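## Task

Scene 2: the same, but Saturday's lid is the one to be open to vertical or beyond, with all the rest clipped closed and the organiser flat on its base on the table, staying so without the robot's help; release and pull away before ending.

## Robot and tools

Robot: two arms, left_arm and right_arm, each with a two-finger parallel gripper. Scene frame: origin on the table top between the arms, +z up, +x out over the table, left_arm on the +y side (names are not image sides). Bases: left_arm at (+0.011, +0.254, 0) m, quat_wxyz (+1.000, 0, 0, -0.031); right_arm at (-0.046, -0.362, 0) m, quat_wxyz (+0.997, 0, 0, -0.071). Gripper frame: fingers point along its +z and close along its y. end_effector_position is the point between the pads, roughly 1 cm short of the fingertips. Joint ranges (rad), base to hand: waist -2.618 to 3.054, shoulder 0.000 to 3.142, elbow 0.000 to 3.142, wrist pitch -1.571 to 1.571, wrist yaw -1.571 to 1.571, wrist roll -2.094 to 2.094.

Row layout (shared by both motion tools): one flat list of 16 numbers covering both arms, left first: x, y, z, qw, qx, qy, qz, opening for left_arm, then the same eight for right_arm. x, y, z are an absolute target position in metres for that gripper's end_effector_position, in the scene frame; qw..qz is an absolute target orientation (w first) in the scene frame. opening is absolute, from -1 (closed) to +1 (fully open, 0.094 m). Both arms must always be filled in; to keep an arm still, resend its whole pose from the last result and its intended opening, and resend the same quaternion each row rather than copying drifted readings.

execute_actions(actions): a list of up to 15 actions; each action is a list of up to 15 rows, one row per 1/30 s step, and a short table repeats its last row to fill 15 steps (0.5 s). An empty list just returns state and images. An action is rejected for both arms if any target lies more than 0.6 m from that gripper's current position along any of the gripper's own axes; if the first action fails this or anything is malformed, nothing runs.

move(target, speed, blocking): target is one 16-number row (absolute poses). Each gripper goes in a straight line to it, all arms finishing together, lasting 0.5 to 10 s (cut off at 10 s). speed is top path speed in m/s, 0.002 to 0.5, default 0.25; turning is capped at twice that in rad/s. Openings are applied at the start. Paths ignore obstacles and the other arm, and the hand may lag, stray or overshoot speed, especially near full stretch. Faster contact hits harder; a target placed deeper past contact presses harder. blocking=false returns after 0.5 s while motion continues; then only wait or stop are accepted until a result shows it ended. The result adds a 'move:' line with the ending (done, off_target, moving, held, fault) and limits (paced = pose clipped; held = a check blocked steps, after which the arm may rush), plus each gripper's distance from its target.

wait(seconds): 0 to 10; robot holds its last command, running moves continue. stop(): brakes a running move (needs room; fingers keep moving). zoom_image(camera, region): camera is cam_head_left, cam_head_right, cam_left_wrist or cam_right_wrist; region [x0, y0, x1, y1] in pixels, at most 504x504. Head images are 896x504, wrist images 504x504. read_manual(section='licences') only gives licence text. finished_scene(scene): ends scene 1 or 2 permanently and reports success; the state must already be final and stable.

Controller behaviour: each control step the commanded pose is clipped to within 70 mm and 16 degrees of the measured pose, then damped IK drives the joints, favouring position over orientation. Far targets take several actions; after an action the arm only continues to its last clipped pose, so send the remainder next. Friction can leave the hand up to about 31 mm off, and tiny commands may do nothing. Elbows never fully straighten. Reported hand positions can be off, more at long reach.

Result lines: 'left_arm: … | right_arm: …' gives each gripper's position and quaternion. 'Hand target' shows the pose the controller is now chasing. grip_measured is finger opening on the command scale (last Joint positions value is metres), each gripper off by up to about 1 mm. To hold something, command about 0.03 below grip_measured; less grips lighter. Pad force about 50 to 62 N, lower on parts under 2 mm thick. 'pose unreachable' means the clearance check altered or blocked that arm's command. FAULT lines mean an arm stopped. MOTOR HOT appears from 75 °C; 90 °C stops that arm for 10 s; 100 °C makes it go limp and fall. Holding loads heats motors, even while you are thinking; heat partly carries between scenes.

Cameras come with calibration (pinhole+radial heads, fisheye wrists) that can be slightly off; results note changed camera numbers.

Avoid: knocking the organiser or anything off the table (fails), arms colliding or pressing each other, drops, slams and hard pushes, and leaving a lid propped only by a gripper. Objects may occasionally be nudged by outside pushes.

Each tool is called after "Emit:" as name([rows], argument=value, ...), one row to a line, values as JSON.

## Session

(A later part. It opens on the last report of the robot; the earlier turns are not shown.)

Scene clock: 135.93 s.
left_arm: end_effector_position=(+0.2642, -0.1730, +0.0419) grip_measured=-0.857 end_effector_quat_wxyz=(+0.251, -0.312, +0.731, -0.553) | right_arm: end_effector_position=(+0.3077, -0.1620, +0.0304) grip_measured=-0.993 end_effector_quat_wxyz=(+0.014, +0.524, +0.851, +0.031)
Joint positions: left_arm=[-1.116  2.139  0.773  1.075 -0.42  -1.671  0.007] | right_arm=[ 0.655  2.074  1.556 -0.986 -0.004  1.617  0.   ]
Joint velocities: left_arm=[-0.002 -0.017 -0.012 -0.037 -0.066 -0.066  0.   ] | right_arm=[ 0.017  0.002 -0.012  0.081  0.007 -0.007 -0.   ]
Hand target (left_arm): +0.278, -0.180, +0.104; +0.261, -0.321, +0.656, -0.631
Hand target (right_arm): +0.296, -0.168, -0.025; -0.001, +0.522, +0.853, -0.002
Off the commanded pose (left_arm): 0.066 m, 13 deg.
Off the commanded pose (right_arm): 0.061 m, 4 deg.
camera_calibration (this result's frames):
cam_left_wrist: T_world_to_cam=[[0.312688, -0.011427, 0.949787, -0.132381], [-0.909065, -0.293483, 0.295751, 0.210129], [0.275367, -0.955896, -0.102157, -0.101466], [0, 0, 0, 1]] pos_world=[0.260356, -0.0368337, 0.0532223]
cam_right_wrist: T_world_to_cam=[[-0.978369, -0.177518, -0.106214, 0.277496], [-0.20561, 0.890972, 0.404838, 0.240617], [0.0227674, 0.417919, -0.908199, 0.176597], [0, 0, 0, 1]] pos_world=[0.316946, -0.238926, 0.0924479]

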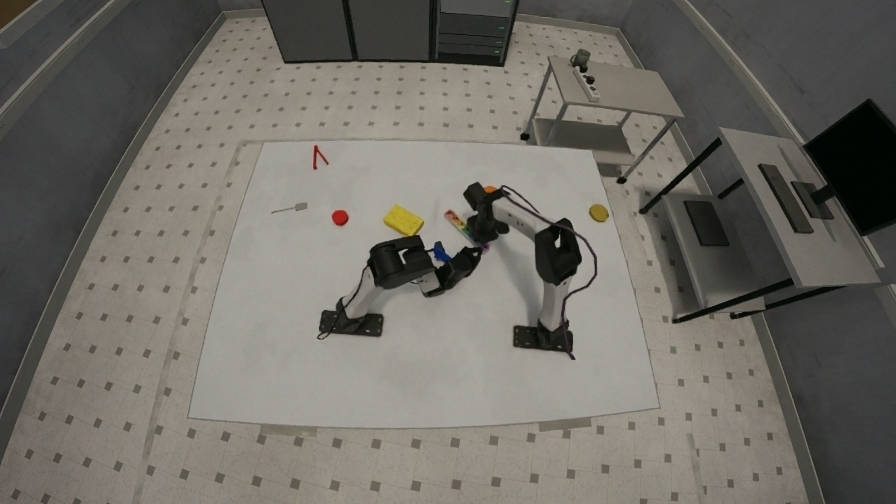

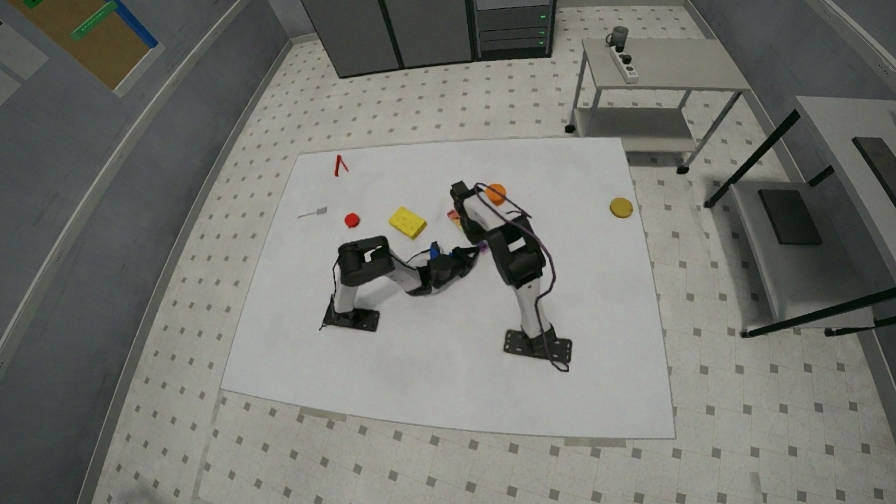

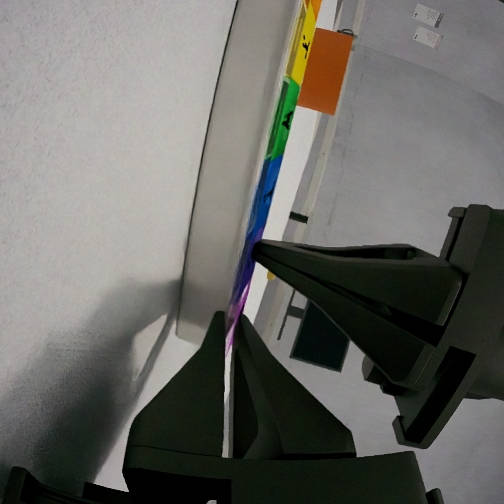

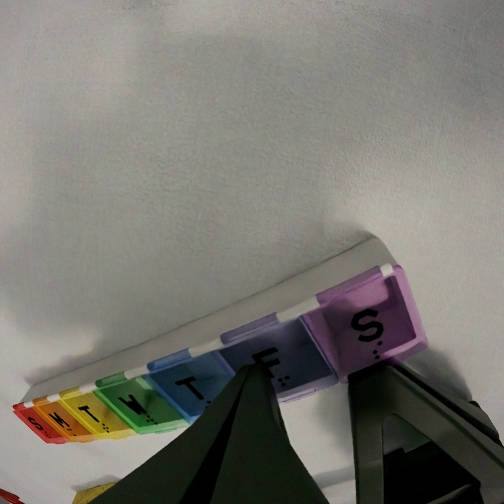

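Emit:
execute_actions([
  [[0.280,-0.185,0.1,0.266,-0.32,0.63,-0.655,-0.86,0.302,-0.164,-0.03,0,0.522,0.853,0,-1]],
  [[0.280,-0.185,0.09,0.266,-0.32,0.63,-0.655,-0.9,0.302,-0.164,-0.03,0,0.522,0.853,0,-1]],
])

Scene clock: 139.07 s.
left_arm: end_effector_position=(+0.2739, -0.1829, +0.0845) grip_measured=-0.898 end_effector_quat_wxyz=(+0.259, -0.319, +0.643, -0.647) | right_arm: end_effector_position=(+0.3160, -0.1597, +0.0308) grip_measured=-0.993 end_effector_quat_wxyz=(+0.029, +0.524, +0.850, +0.044)
Joint positions: left_arm=[-1.114  2.215  0.8    1.382 -0.447 -1.664  0.005] | right_arm=[ 0.655  2.071  1.551 -0.946  0.008  1.617  0.   ]
Joint velocities: left_arm=[-0.012 -0.007 -0.017  0.007  0.022 -0.022  0.   ] | right_arm=[-0.012 -0.022 -0.012  0.022 -0.037 -0.007  0.001]
Hand target (left_arm): +0.280, -0.184, +0.090; +0.266, -0.320, +0.630, -0.655
Hand target (right_arm): +0.296, -0.167, -0.025; -0.001, +0.523, +0.853, -0.001
Off the commanded pose (left_arm): 0.008 m, 2 deg.
Off the commanded pose (right_arm): 0.063 m, 6 deg.
camera_calibration (this result's frames):
cam_left_wrist: T_world_to_cam=[[0.205907, 0.217733, 0.954041, -0.10522], [-0.931758, -0.254314, 0.259137, 0.219923], [0.299048, -0.942293, 0.150509, -0.134577], [0, 0, 0, 1]] pos_world=[0.266826, -0.0479719, 0.0636493]
cam_right_wrist: T_world_to_cam=[[-0.973757, -0.175545, -0.144848, 0.28604], [-0.220121, 0.888146, 0.403414, 0.244313], [0.0578291, 0.424712, -0.90348, 0.165777], [0, 0, 0, 1]] pos_world=[0.322725, -0.23718, 0.092649]

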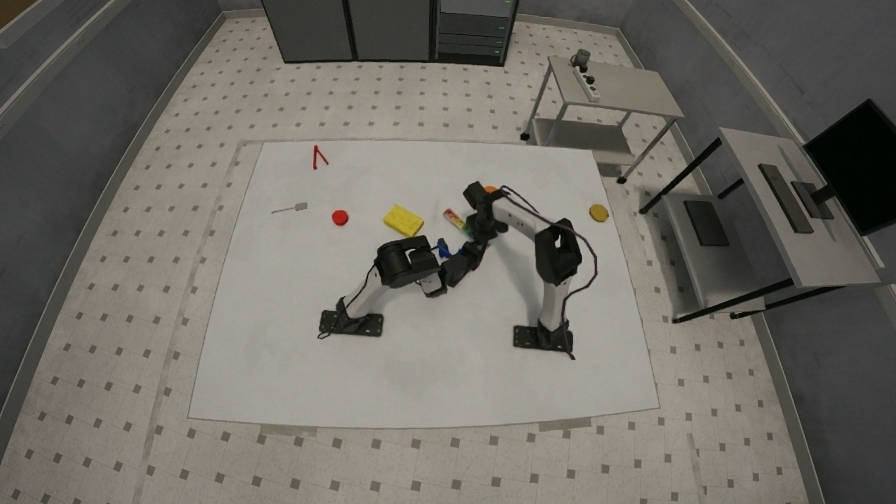

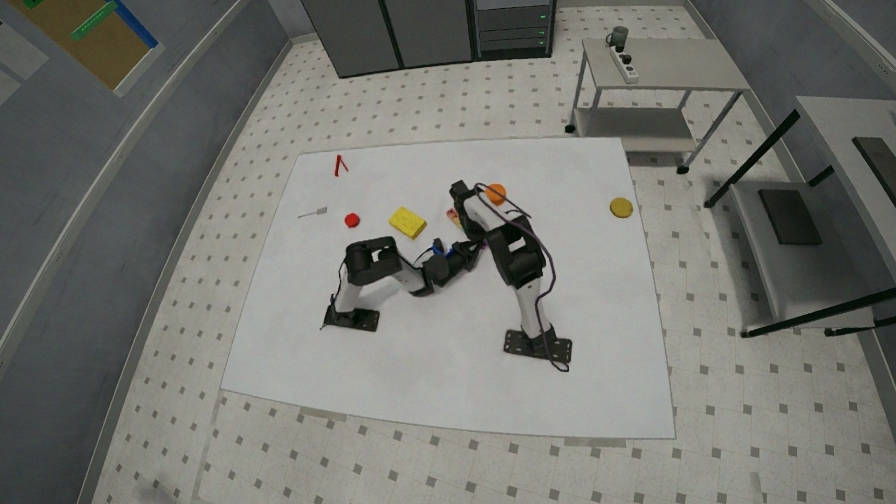

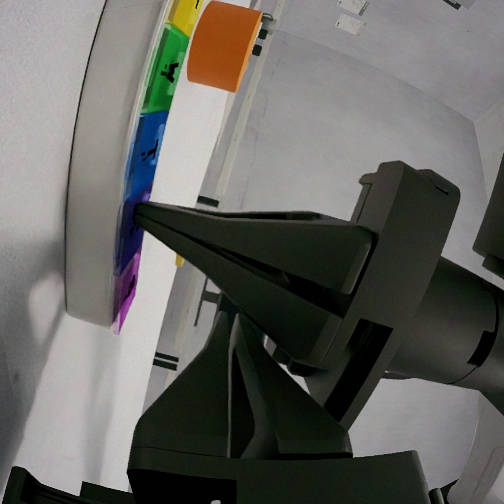

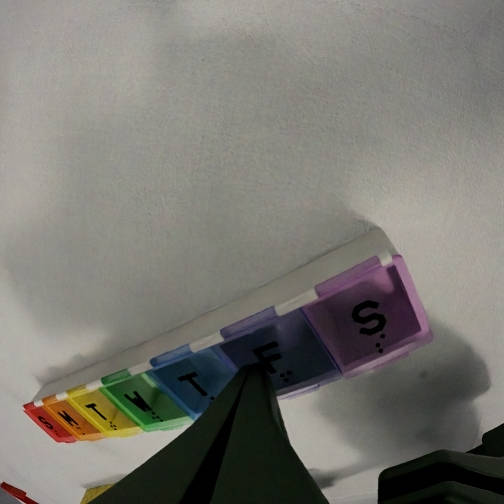

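Emit:
execute_actions([
  [[0.252,-0.158,0.07,0.2484,-0.3196,0.7204,-0.5644,-0.4,0.311,-0.162,0.0,0,0.522,0.853,0,-1]],
  [[0.252,-0.158,0.046,0.2484,-0.3196,0.7204,-0.5644,-0.4,0.311,-0.162,0.0,0,0.522,0.853,0,-1]],
  [[0.252,-0.158,0.044,0.2484,-0.3196,0.7204,-0.5644,-0.4,0.311,-0.162,-0.01,0,0.522,0.853,0,-1]],
  [[0.262,-0.166,0.044,0.2484,-0.3196,0.7204,-0.5644,-0.4,0.311,-0.162,-0.01,0,0.522,0.853,0,-1]],
  [[0.271,-0.171,0.044,0.2484,-0.3196,0.7204,-0.5644,-0.4,0.311,-0.162,-0.01,0,0.522,0.853,0,-1]],
  [[0.271,-0.171,0.044,0.2484,-0.3196,0.7204,-0.5644,-0.4,0.311,-0.162,-0.01,0,0.522,0.853,0,-1]],
])

Emit:
zoom_image(camera="cam_left_wrist", region=[130, 180, 330, 380])

Scene clock: 145.90 s.
left_arm: end_effector_position=(+0.2665, -0.1688, +0.0470) grip_measured=-0.402 end_effector_quat_wxyz=(+0.247, -0.320, +0.718, -0.566) | right_arm: end_effector_position=(+0.3174, -0.1589, +0.0321) grip_measured=-0.993 end_effector_quat_wxyz=(+0.021, +0.524, +0.851, +0.030)
Joint positions: left_arm=[-1.107  2.136  0.753  1.121 -0.415 -1.687  0.028] | right_arm=[ 0.655  2.104  1.609 -1.002  0.008  1.615  0.   ]
Joint velocities: left_arm=[ 0.017 -0.002  0.002 -0.022 -0.007 -0.066 -0.   ] | right_arm=[ 0.002  0.012  0.007  0.051 -0.037 -0.095  0.001]
Hand target (left_arm): +0.271, -0.171, +0.044; +0.248, -0.319, +0.720, -0.564
Hand target (right_arm): +0.308, -0.164, -0.008; -0.001, +0.522, +0.853, +0.000
Off the commanded pose (left_arm): 0.006 m, 0 deg.
Off the commanded pose (right_arm): 0.043 m, 4 deg.
camera_calibration (this result's frames):
cam_left_wrist: T_world_to_cam=[[0.312854, 0.0283633, 0.949378, -0.131287], [-0.906436, -0.289665, 0.307357, 0.211342], [0.28372, -0.956708, -0.0649134, -0.101659], [0, 0, 0, 1]] pos_world=[0.261484, -0.0323153, 0.0530845]
cam_right_wrist: T_world_to_cam=[[-0.976992, -0.17902, -0.115926, 0.287326], [-0.210738, 0.893922, 0.395592, 0.241589], [0.0328101, 0.41092, -0.911081, 0.172479], [0, 0, 0, 1]] pos_world=[0.325968, -0.2354, 0.0948798]

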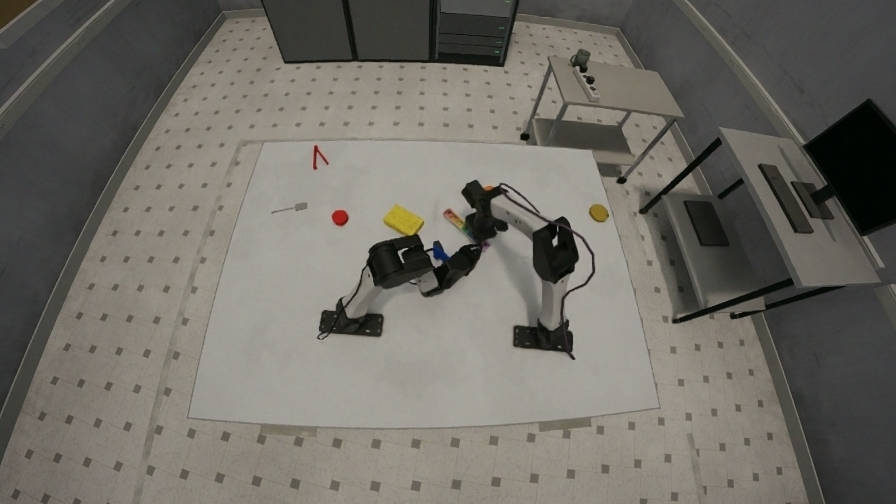

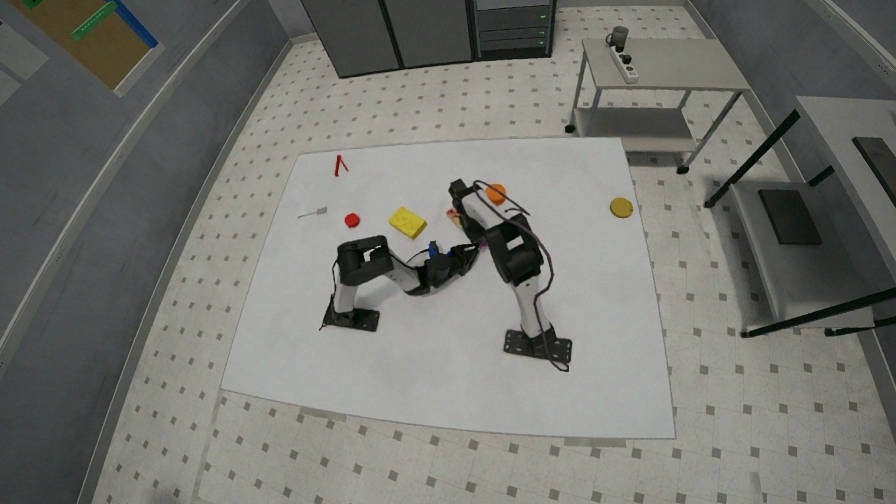

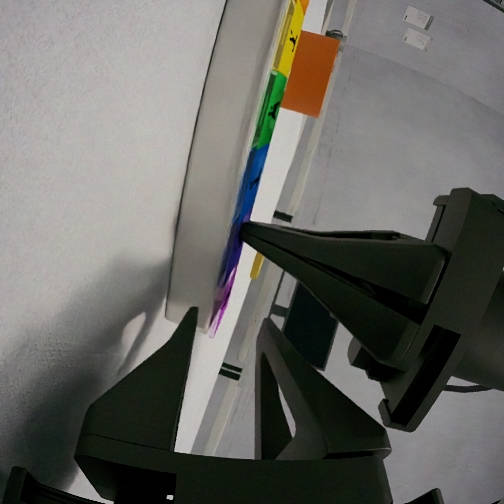

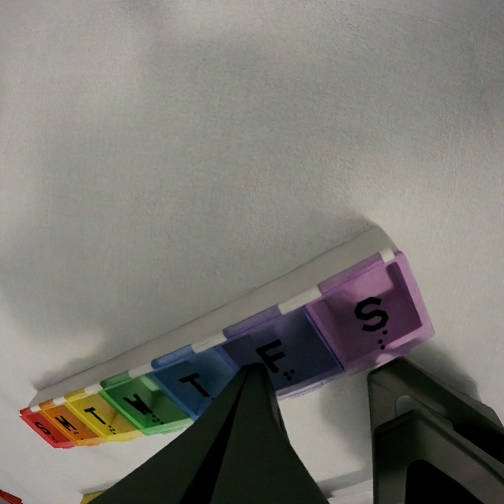

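Region (130, 180, 330, 380) of cam_left_wrist's 504x504 image, scaled by 2.520, with more detail than that image has.

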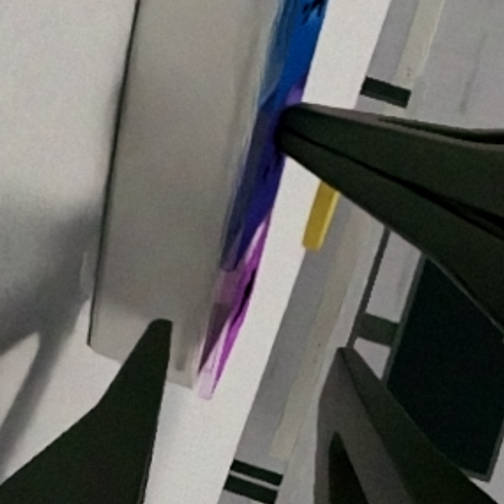

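The lid is ajar — unlatched. Hook and lift gently.

Emit:
execute_actions([
  [[0.279,-0.176,0.044,0.2484,-0.3196,0.7204,-0.5644,-0.4,0.311,-0.162,-0.01,0,0.522,0.853,0,-1]],
  [[0.281,-0.178,0.05,0.2484,-0.3196,0.7204,-0.5644,-0.5,0.311,-0.162,-0.01,0,0.522,0.853,0,-1]],
  [[0.283,-0.180,0.06,0.2484,-0.3196,0.7204,-0.5644,-0.6,0.311,-0.162,-0.01,0,0.522,0.853,0,-1]],
  [[0.285,-0.182,0.068,0.252,-0.32,0.705,-0.58,-0.6,0.311,-0.162,-0.01,0,0.522,0.853,0,-1]],
])

Scene clock: 149.43 s.
left_arm: end_effector_position=(+0.2742, -0.1752, +0.0427) grip_measured=-0.598 end_effector_quat_wxyz=(+0.247, -0.318, +0.732, -0.550) | right_arm: end_effector_position=(+0.3174, -0.1589, +0.0321) grip_measured=-0.993 end_effector_quat_wxyz=(+0.021, +0.524, +0.851, +0.030)
Joint positions: left_arm=[-1.092  2.139  0.803  1.035 -0.399 -1.678  0.019] | right_arm=[ 0.655  2.104  1.609 -1.002  0.008  1.615  0.   ]
Joint velocities: left_arm=[ 0.012  0.007 -0.002 -0.037 -0.022  0.007 -0.   ] | right_arm=[ 0.007  0.002 -0.002 -0.007 -0.095  0.022  0.001]
Hand target (left_arm): +0.284, -0.180, +0.068; +0.252, -0.320, +0.705, -0.580
Hand target (right_arm): +0.308, -0.164, -0.008; -0.001, +0.522, +0.853, +0.000
Off the commanded pose (left_arm): 0.028 m, 5 deg.
Off the commanded pose (right_arm): 0.043 m, 4 deg.
camera_calibration (this result's frames):
cam_left_wrist: T_world_to_cam=[[0.326112, -0.0114895, 0.945261, -0.139835], [-0.903308, -0.298606, 0.308009, 0.215346], [0.278722, -0.954307, -0.107758, -0.106596], [0, 0, 0, 1]] pos_world=[0.269837, -0.0390282, 0.0543659]
cam_right_wrist: T_world_to_cam=[[-0.976992, -0.17902, -0.115926, 0.287326], [-0.210738, 0.893922, 0.395592, 0.241589], [0.0328101, 0.41092, -0.911081, 0.172479], [0, 0, 0, 1]] pos_world=[0.325968, -0.2354, 0.0948798]

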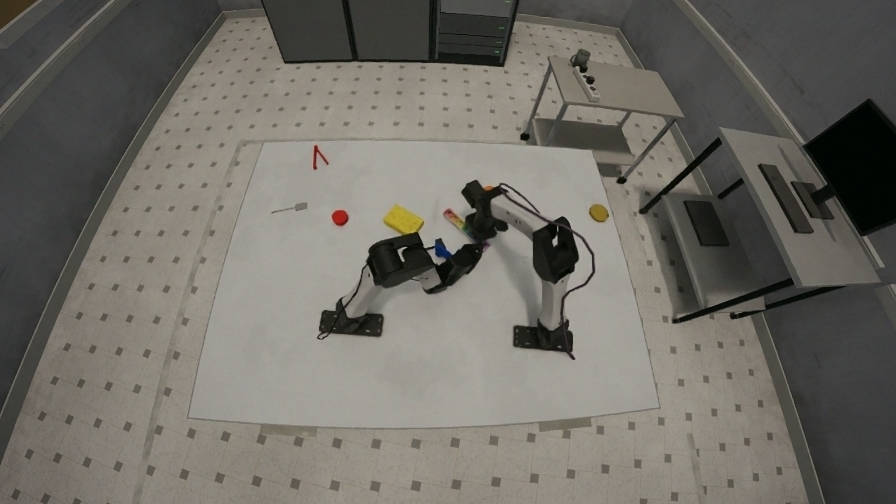

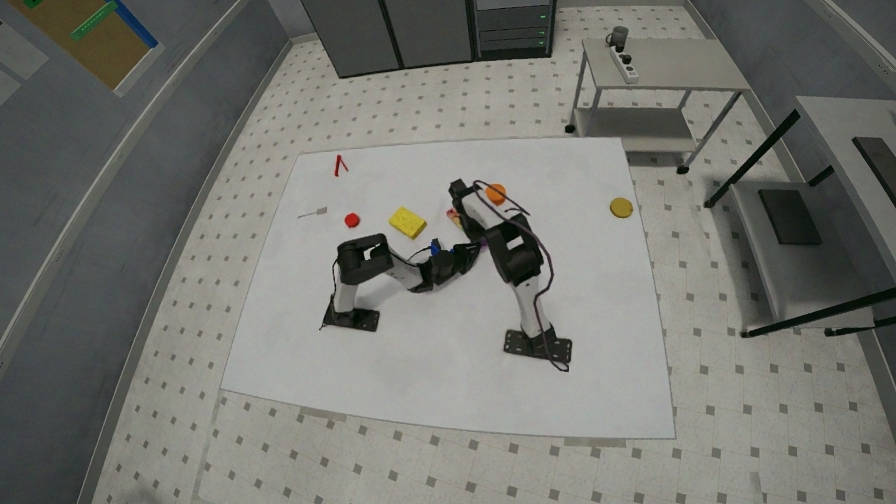

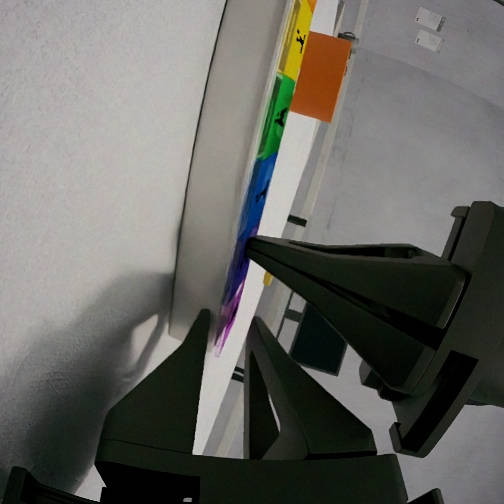

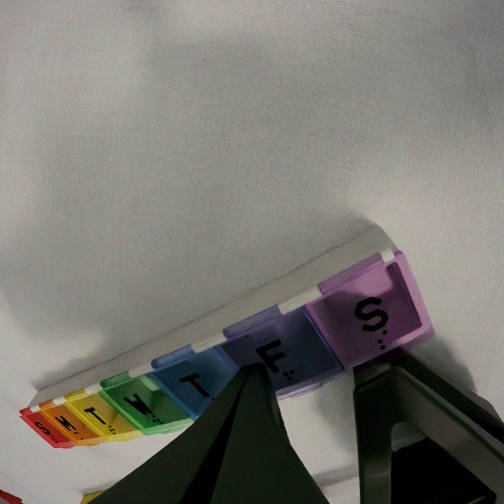

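Emit:
execute_actions([
  [[0.285,-0.182,0.072,0.254,-0.32,0.695,-0.591,-0.6,0.311,-0.162,-0.01,0,0.522,0.853,0,-1]],
  [[0.286,-0.183,0.076,0.256,-0.32,0.685,-0.602,-0.6,0.311,-0.162,-0.01,0,0.522,0.853,0,-1]],
])

Scene clock: 151.83 s.
left_arm: end_effector_position=(+0.2746, -0.1762, +0.0464) grip_measured=-0.598 end_effector_quat_wxyz=(+0.248, -0.317, +0.727, -0.556) | right_arm: end_effector_position=(+0.3179, -0.1591, +0.0321) grip_measured=-0.993 end_effector_quat_wxyz=(+0.023, +0.523, +0.851, +0.030)
Joint positions: left_arm=[-1.092  2.139  0.803  1.051 -0.399 -1.676  0.019] | right_arm=[ 0.655  2.104  1.609 -1.001  0.01   1.615  0.   ]
Joint velocities: left_arm=[-0.002 -0.012  0.002 -0.007 -0.022  0.007  0.   ] | right_arm=[ 0.002  0.012  0.007 -0.066 -0.066 -0.051  0.   ]
Hand target (left_arm): +0.285, -0.181, +0.076; +0.256, -0.321, +0.686, -0.600
Hand target (right_arm): +0.308, -0.164, -0.008; -0.001, +0.522, +0.853, +0.000
Off the commanded pose (left_arm): 0.032 m, 7 deg.
Off the commanded pose (right_arm): 0.043 m, 4 deg.
camera_calibration (this result's frames):
cam_left_wrist: T_world_to_cam=[[0.318653, 0.00125994, 0.947871, -0.139268], [-0.905873, -0.293965, 0.304925, 0.215989], [0.279025, -0.955815, -0.0925314, -0.108344], [0, 0, 0, 1]] pos_world=[0.270268, -0.0398879, 0.0561227]
cam_right_wrist: T_world_to_cam=[[-0.976666, -0.179373, -0.118102, 0.287718], [-0.211897, 0.894378, 0.393939, 0.242323], [0.0349658, 0.409772, -0.911518, 0.171702], [0, 0, 0, 1]] pos_world=[0.326348, -0.235478, 0.095029]

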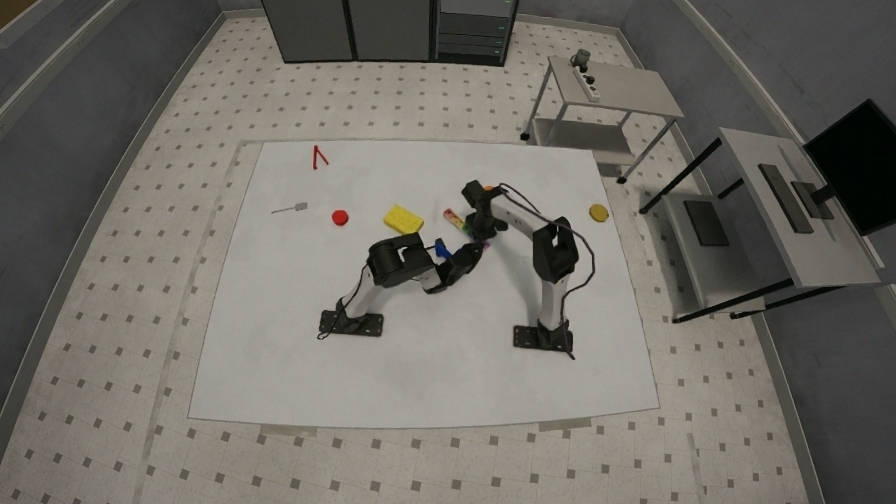

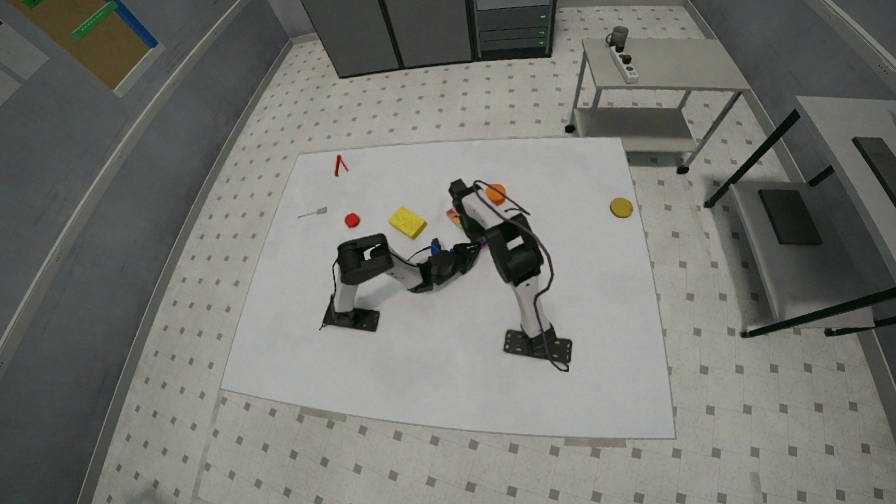

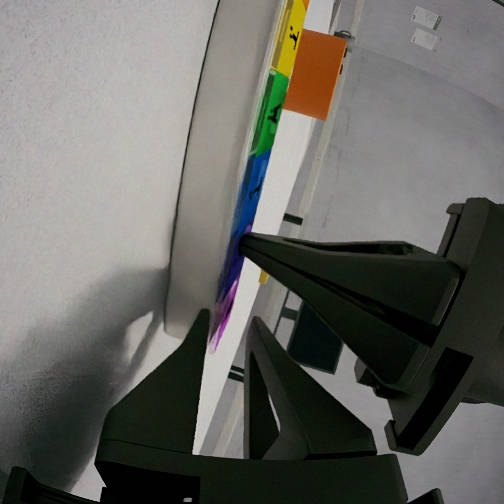

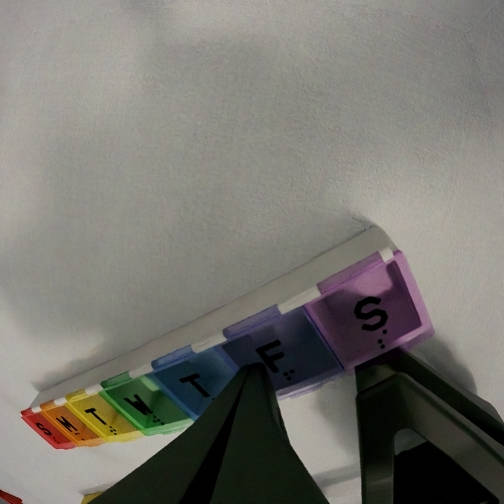

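Emit:
execute_actions([
  [[0.286,-0.183,0.078,0.258,-0.32,0.677,-0.611,-0.6,0.311,-0.162,-0.01,0,0.522,0.853,0,-1]],
  [[0.286,-0.183,0.08,0.26,-0.32,0.668,-0.62,-0.6,0.311,-0.162,-0.01,0,0.522,0.853,0,-1]],
])

Scene clock: 153.73 s.
left_arm: end_effector_position=(+0.2766, -0.1771, +0.0462) grip_measured=-0.598 end_effector_quat_wxyz=(+0.252, -0.318, +0.714, -0.570) | right_arm: end_effector_position=(+0.3198, -0.1599, +0.0323) grip_measured=-0.993 end_effector_quat_wxyz=(+0.028, +0.523, +0.851, +0.030)
Joint positions: left_arm=[-1.092  2.175  0.803  1.128 -0.407 -1.672  0.019] | right_arm=[ 0.655  2.104  1.609 -0.996  0.019  1.614  0.   ]
Joint velocities: left_arm=[ 0.002  0.007 -0.012  0.007  0.037  0.007  0.   ] | right_arm=[-0.017  0.007 -0.007 -0.007 -0.022 -0.007 -0.   ]
Hand target (left_arm): +0.285, -0.181, +0.080; +0.259, -0.321, +0.669, -0.618
Hand target (right_arm): +0.308, -0.164, -0.008; -0.000, +0.523, +0.853, +0.000
Off the commanded pose (left_arm): 0.036 m, 8 deg.
Off the commanded pose (right_arm): 0.043 m, 5 deg.
camera_calibration (this result's frames):
cam_left_wrist: T_world_to_cam=[[0.298203, 0.0353079, 0.953849, -0.128359], [-0.910103, -0.290719, 0.295288, 0.219695], [0.287728, -0.956157, -0.0545594, -0.114044], [0, 0, 0, 1]] pos_world=[0.271036, -0.0406427, 0.0513399]
cam_right_wrist: T_world_to_cam=[[-0.975652, -0.179727, -0.125703, 0.289243], [-0.21504, 0.896617, 0.387087, 0.244942], [0.0431371, 0.404693, -0.913435, 0.168701], [0, 0, 0, 1]] pos_world=[0.327596, -0.235906, 0.0956417]

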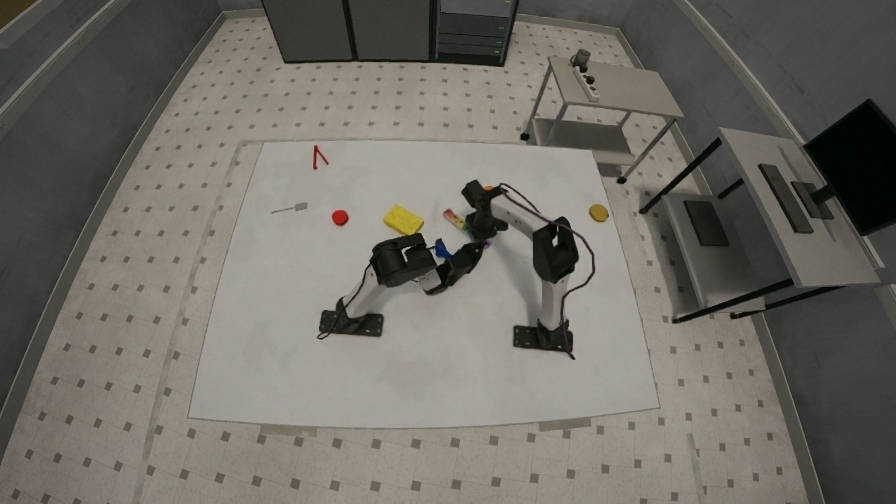

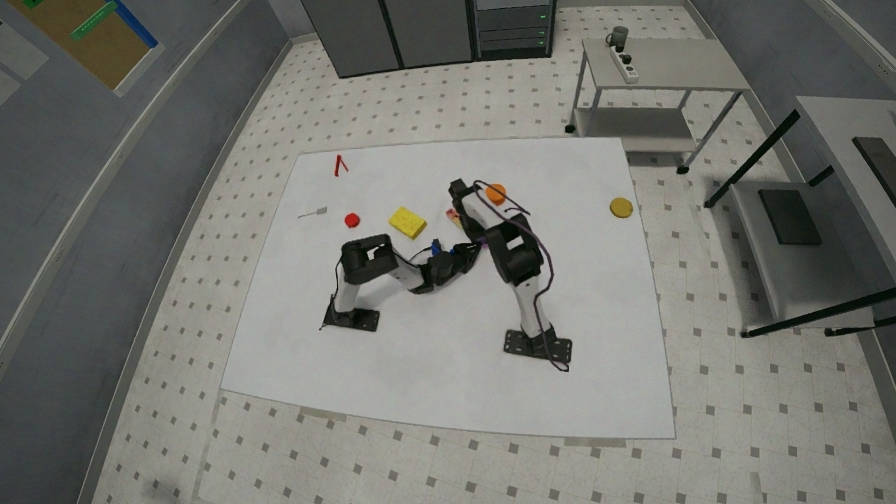

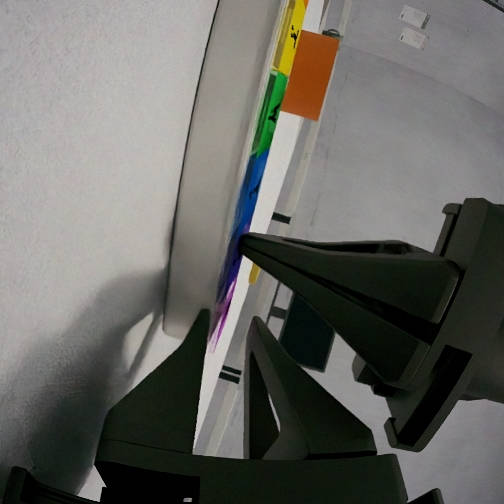

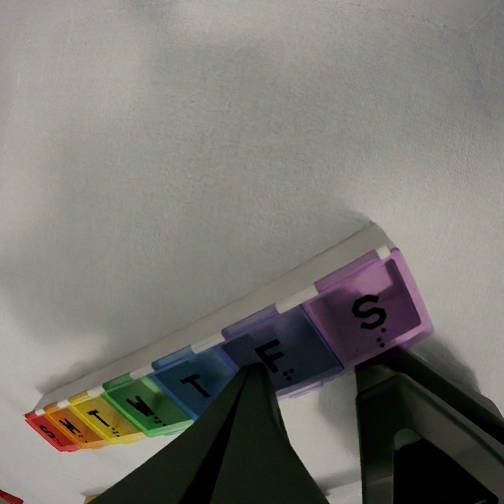

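Emit:
execute_actions([
  [[0.281,-0.179,0.072,0.256,-0.32,0.69,-0.596,-0.6,0.313,-0.163,-0.01,0,0.522,0.853,0,-1]],
  [[0.278,-0.177,0.072,0.256,-0.32,0.69,-0.596,-0.6,0.313,-0.163,-0.01,0,0.522,0.853,0,-1]],
])

Scene clock: 156.03 s.
left_arm: end_effector_position=(+0.2767, -0.1772, +0.0564) grip_measured=-0.598 end_effector_quat_wxyz=(+0.252, -0.318, +0.705, -0.581) | right_arm: end_effector_position=(+0.3198, -0.1599, +0.0323) grip_measured=-0.993 end_effector_quat_wxyz=(+0.028, +0.522, +0.852, +0.030)
Joint positions: left_arm=[-1.092  2.157  0.796  1.145 -0.408 -1.672  0.019] | right_arm=[ 0.655  2.104  1.609 -0.996  0.019  1.61   0.   ]
Joint velocities: left_arm=[ 0.012  0.017 -0.002  0.007 -0.022 -0.037 -0.   ] | right_arm=[ 0.007  0.002  0.007  0.037  0.066 -0.022  0.001]
Hand target (left_arm): +0.278, -0.177, +0.072; +0.256, -0.320, +0.690, -0.596
Hand target (right_arm): +0.310, -0.165, -0.008; -0.000, +0.523, +0.853, +0.000
Off the commanded pose (left_arm): 0.016 m, 2 deg.
Off the commanded pose (right_arm): 0.043 m, 5 deg.
camera_calibration (this result's frames):
cam_left_wrist: T_world_to_cam=[[0.287017, 0.0594904, 0.956077, -0.13087], [-0.913342, -0.283949, 0.291856, 0.219101], [0.288839, -0.956992, -0.0271629, -0.115586], [0, 0, 0, 1]] pos_world=[0.271061, -0.0406156, 0.0580359]
cam_right_wrist: T_world_to_cam=[[-0.974951, -0.183473, -0.125731, 0.288421], [-0.21848, 0.89591, 0.386797, 0.245939], [0.0416771, 0.404578, -0.913553, 0.169153], [0, 0, 0, 1]] pos_world=[0.32788, -0.235857, 0.0956653]

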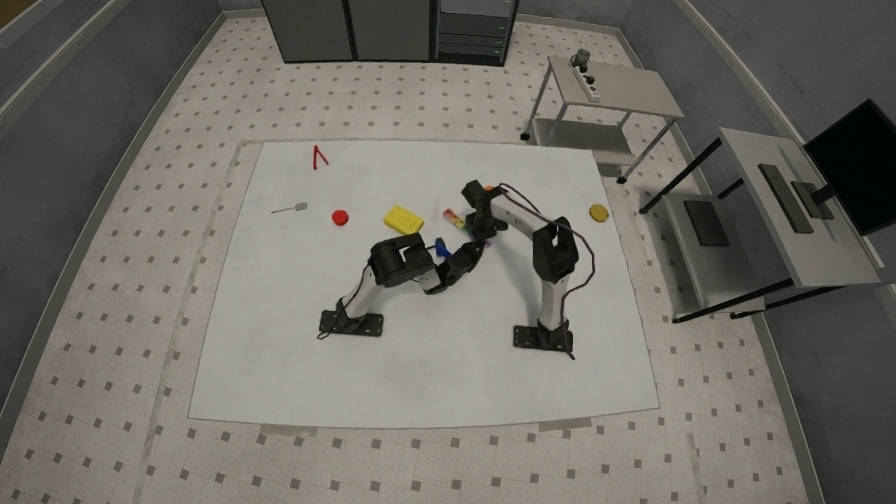

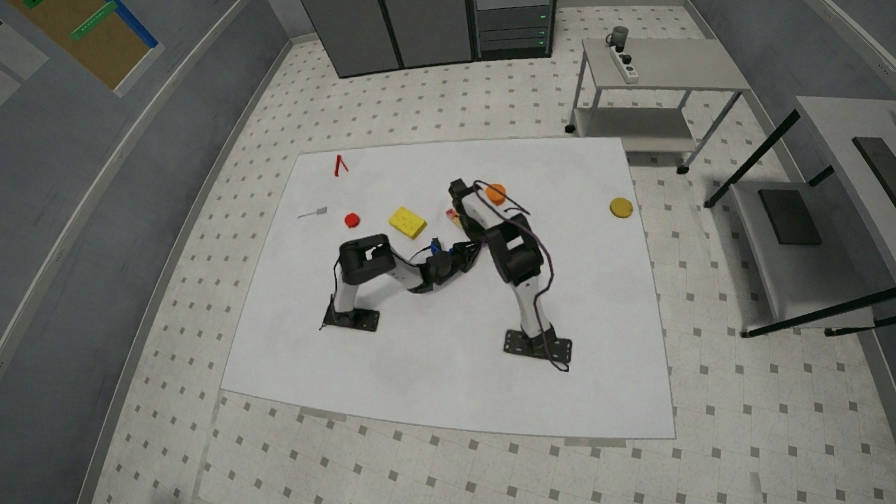

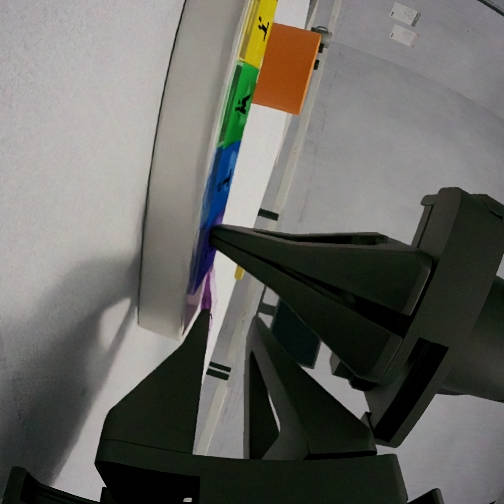

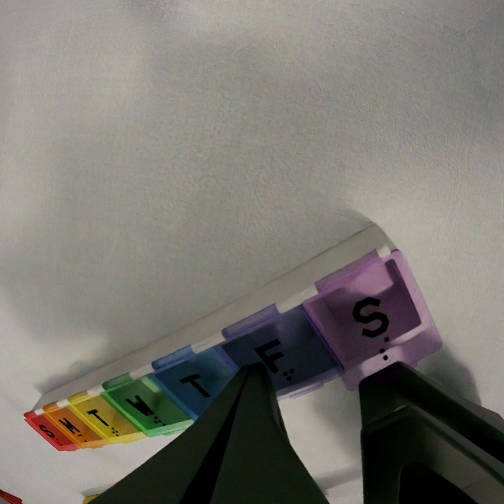

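Emit:
execute_actions([
  [[0.286,-0.183,0.073,0.256,-0.32,0.69,-0.596,-0.6,0.313,-0.163,-0.01,0,0.522,0.853,0,-1]],
  [[0.291,-0.187,0.074,0.256,-0.32,0.69,-0.596,-0.6,0.313,-0.163,-0.01,0,0.522,0.853,0,-1]],
  [[0.291,-0.187,0.074,0.256,-0.32,0.69,-0.596,-0.6,0.318,-0.160,0.03,0,0.522,0.853,0,-1]],
  [[0.291,-0.187,0.074,0.256,-0.32,0.69,-0.596,-0.6,0.322,-0.156,0.055,0,0.522,0.853,0,-1]],
  [[0.291,-0.187,0.074,0.256,-0.32,0.69,-0.596,-0.6,0.355,-0.121,0.055,0,0.522,0.853,0,-1]],
  [[0.291,-0.187,0.074,0.256,-0.32,0.69,-0.596,-0.6,0.355,-0.121,0.05,0,0.522,0.853,0,-1]],
])

Scene clock: 161.20 s.
left_arm: end_effector_position=(+0.2845, -0.1845, +0.0669) grip_measured=-0.598 end_effector_quat_wxyz=(+0.254, -0.320, +0.696, -0.591) | right_arm: end_effector_position=(+0.3612, -0.1239, +0.0597) grip_measured=-0.993 end_effector_quat_wxyz=(+0.010, +0.524, +0.852, +0.013)
Joint positions: left_arm=[-1.083  2.157  0.836  1.131 -0.404 -1.672  0.019] | right_arm=[ 0.674  2.383  2.185 -1.339  0.006  1.633  0.   ]
Joint velocities: left_arm=[ 0.007 -0.002  0.002 -0.007 -0.051 -0.037 -0.001] | right_arm=[-0.012 -0.002 -0.012  0.007  0.037 -0.007  0.   ]
Hand target (left_arm): +0.291, -0.187, +0.074; +0.256, -0.320, +0.690, -0.596
Hand target (right_arm): +0.355, -0.121, +0.050; -0.000, +0.522, +0.853, +0.000
Off the commanded pose (left_arm): 0.010 m, 1 deg.
Off the commanded pose (right_arm): 0.012 m, 2 deg.
camera_calibration (this result's frames):
cam_left_wrist: T_world_to_cam=[[0.277159, 0.0842551, 0.957123, -0.13535], [-0.914799, -0.281473, 0.289682, 0.222102], [0.293811, -0.955863, -0.000936443, -0.127464], [0, 0, 0, 1]] pos_world=[0.278142, -0.0479185, 0.0650883]
cam_right_wrist: T_world_to_cam=[[-0.980451, -0.181217, -0.0766607, 0.338176], [-0.196761, 0.900655, 0.387435, 0.204879], [-0.00116481, 0.394944, -0.918704, 0.192595], [0, 0, 0, 1]] pos_world=[0.372102, -0.199306, 0.123486]

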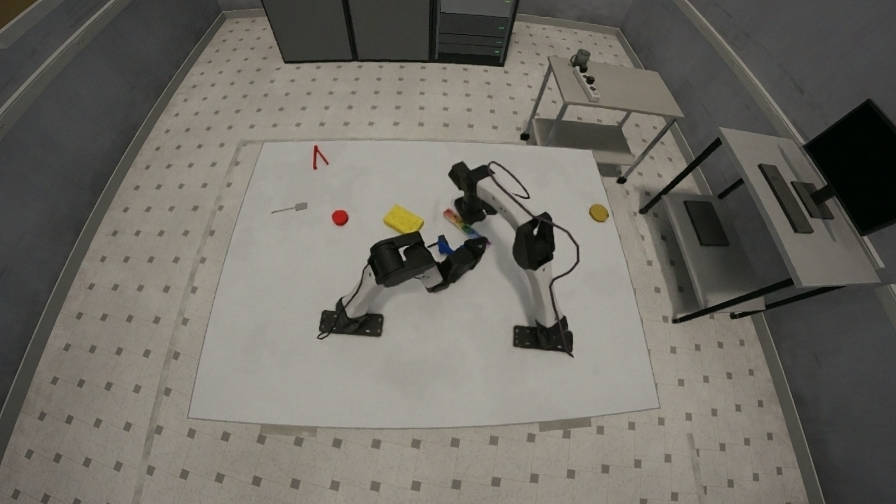

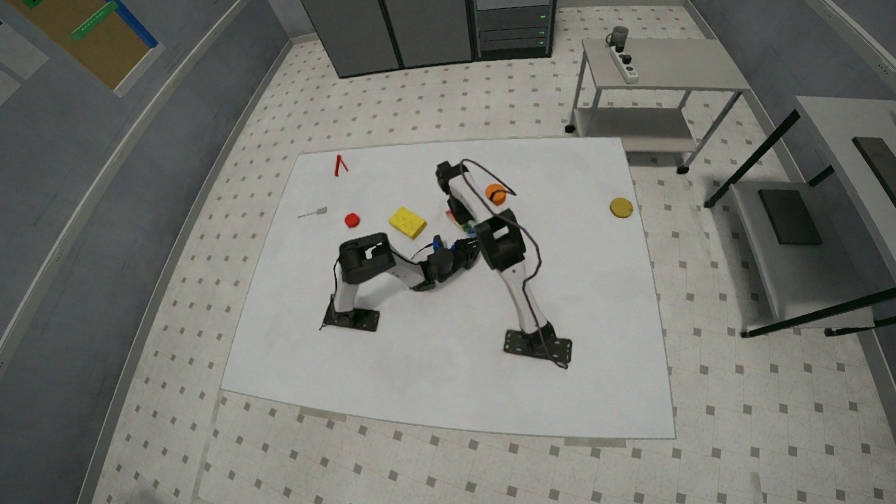

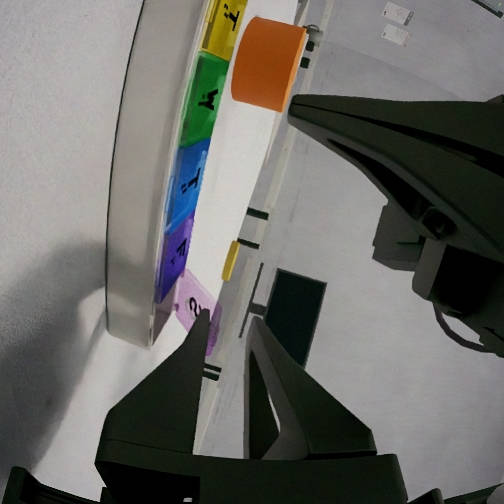

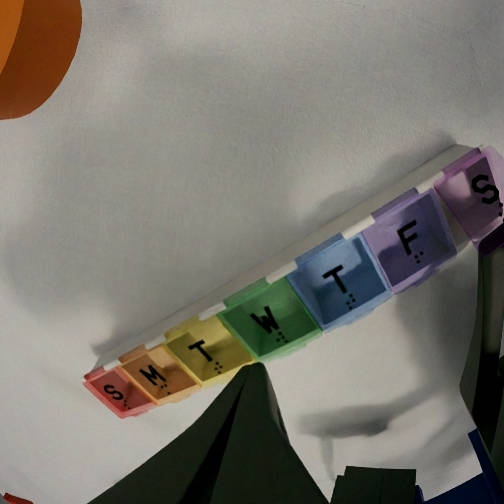

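Emit:
execute_actions([
  [[0.291,-0.187,0.074,0.256,-0.32,0.69,-0.596,-0.6,0.349,-0.116,0.045,0,0.522,0.853,0,-1]],
  [[0.291,-0.187,0.074,0.256,-0.32,0.69,-0.596,-0.6,0.349,-0.116,0.02,0,0.522,0.853,0,-1]],
  [[0.291,-0.187,0.074,0.256,-0.32,0.69,-0.596,-0.6,0.349,-0.116,0.0,0,0.522,0.853,0,-1]],
  [[0.297,-0.192,0.068,0.256,-0.32,0.69,-0.596,-0.5,0.349,-0.116,0.0,0,0.522,0.853,0,-1]],
  [[0.303,-0.197,0.067,0.256,-0.32,0.69,-0.596,-0.4,0.349,-0.116,0.0,0,0.522,0.853,0,-1]],
  [[0.309,-0.202,0.067,0.256,-0.32,0.69,-0.596,-0.3,0.349,-0.116,0.0,0,0.522,0.853,0,-1]],
  [[0.309,-0.202,0.067,0.256,-0.32,0.69,-0.596,-0.3,0.349,-0.116,0.0,0,0.522,0.853,0,-1]],
])

Scene clock: 166.63 s.
left_arm: end_effector_position=(+0.3033, -0.2005, +0.0697) grip_measured=-0.302 end_effector_quat_wxyz=(+0.254, -0.321, +0.689, -0.598) | right_arm: end_effector_position=(+0.3546, -0.1187, +0.0320) grip_measured=-0.993 end_effector_quat_wxyz=(+0.011, +0.524, +0.852, +0.016)
Joint positions: left_arm=[-1.056  2.209  0.936  1.105 -0.38  -1.669  0.033] | right_arm=[ 0.69   2.364  2.041 -1.21   0.005  1.649  0.   ]
Joint velocities: left_arm=[-0.002 -0.007  0.007 -0.007  0.022  0.037 -0.   ] | right_arm=[-0.002 -0.002 -0.002 -0.051 -0.022  0.022 -0.001]
Hand target (left_arm): +0.309, -0.202, +0.067; +0.256, -0.320, +0.690, -0.596
Hand target (right_arm): +0.347, -0.117, +0.001; -0.001, +0.522, +0.853, -0.001
Off the commanded pose (left_arm): 0.006 m, 0 deg.
Off the commanded pose (right_arm): 0.033 m, 2 deg.
camera_calibration (this result's frames):
cam_left_wrist: T_world_to_cam=[[0.269846, 0.103394, 0.957336, -0.13588], [-0.916221, -0.278241, 0.288307, 0.235152], [0.29618, -0.95493, 0.0196494, -0.150314], [0, 0, 0, 1]] pos_world=[0.296638, -0.0640609, 0.0652406]
cam_right_wrist: T_world_to_cam=[[-0.980184, -0.180975, -0.0805509, 0.33056], [-0.198083, 0.89927, 0.389969, 0.209892], [0.00186248, 0.398197, -0.917298, 0.164289], [0, 0, 0, 1]] pos_world=[0.365279, -0.194346, 0.0954779]

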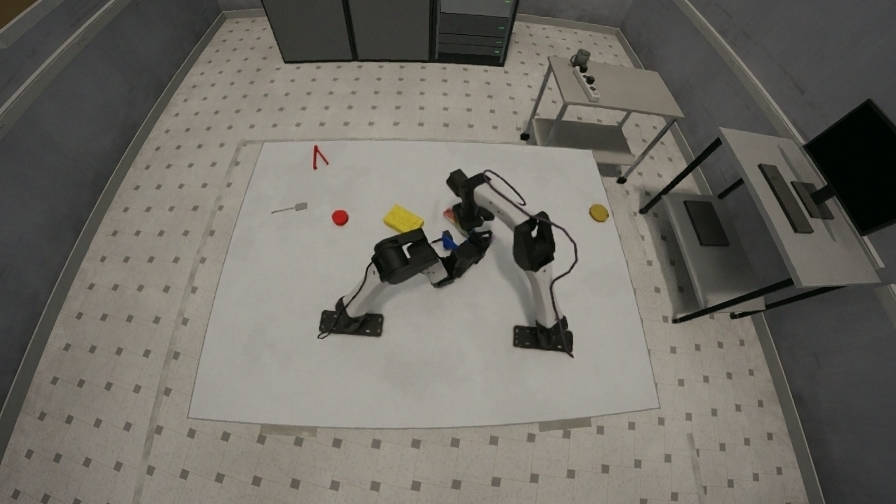

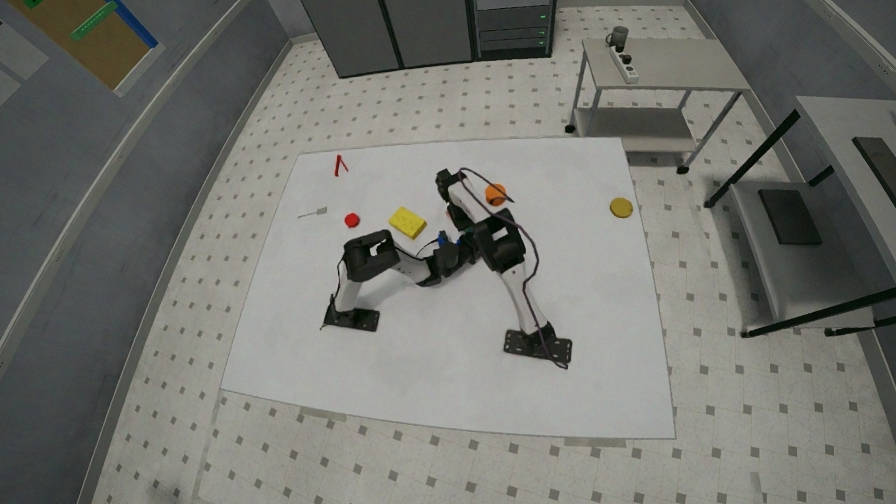

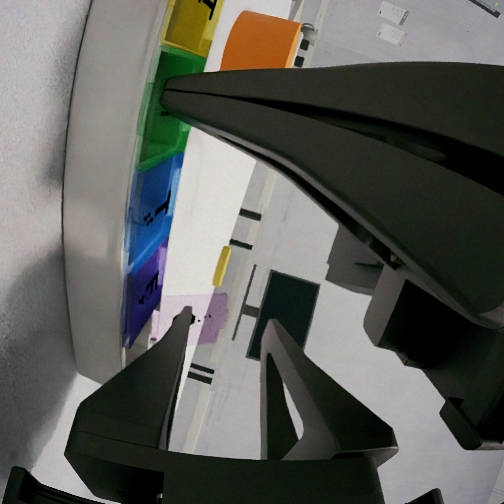

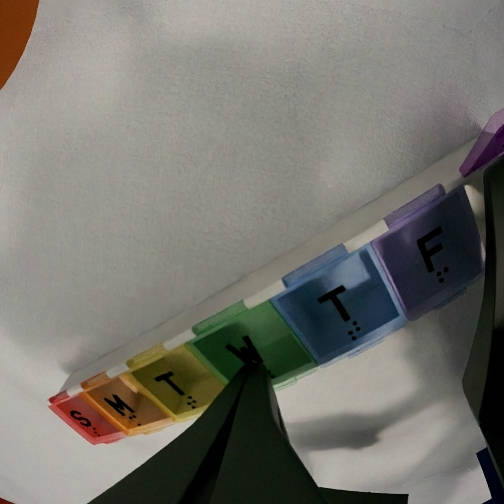

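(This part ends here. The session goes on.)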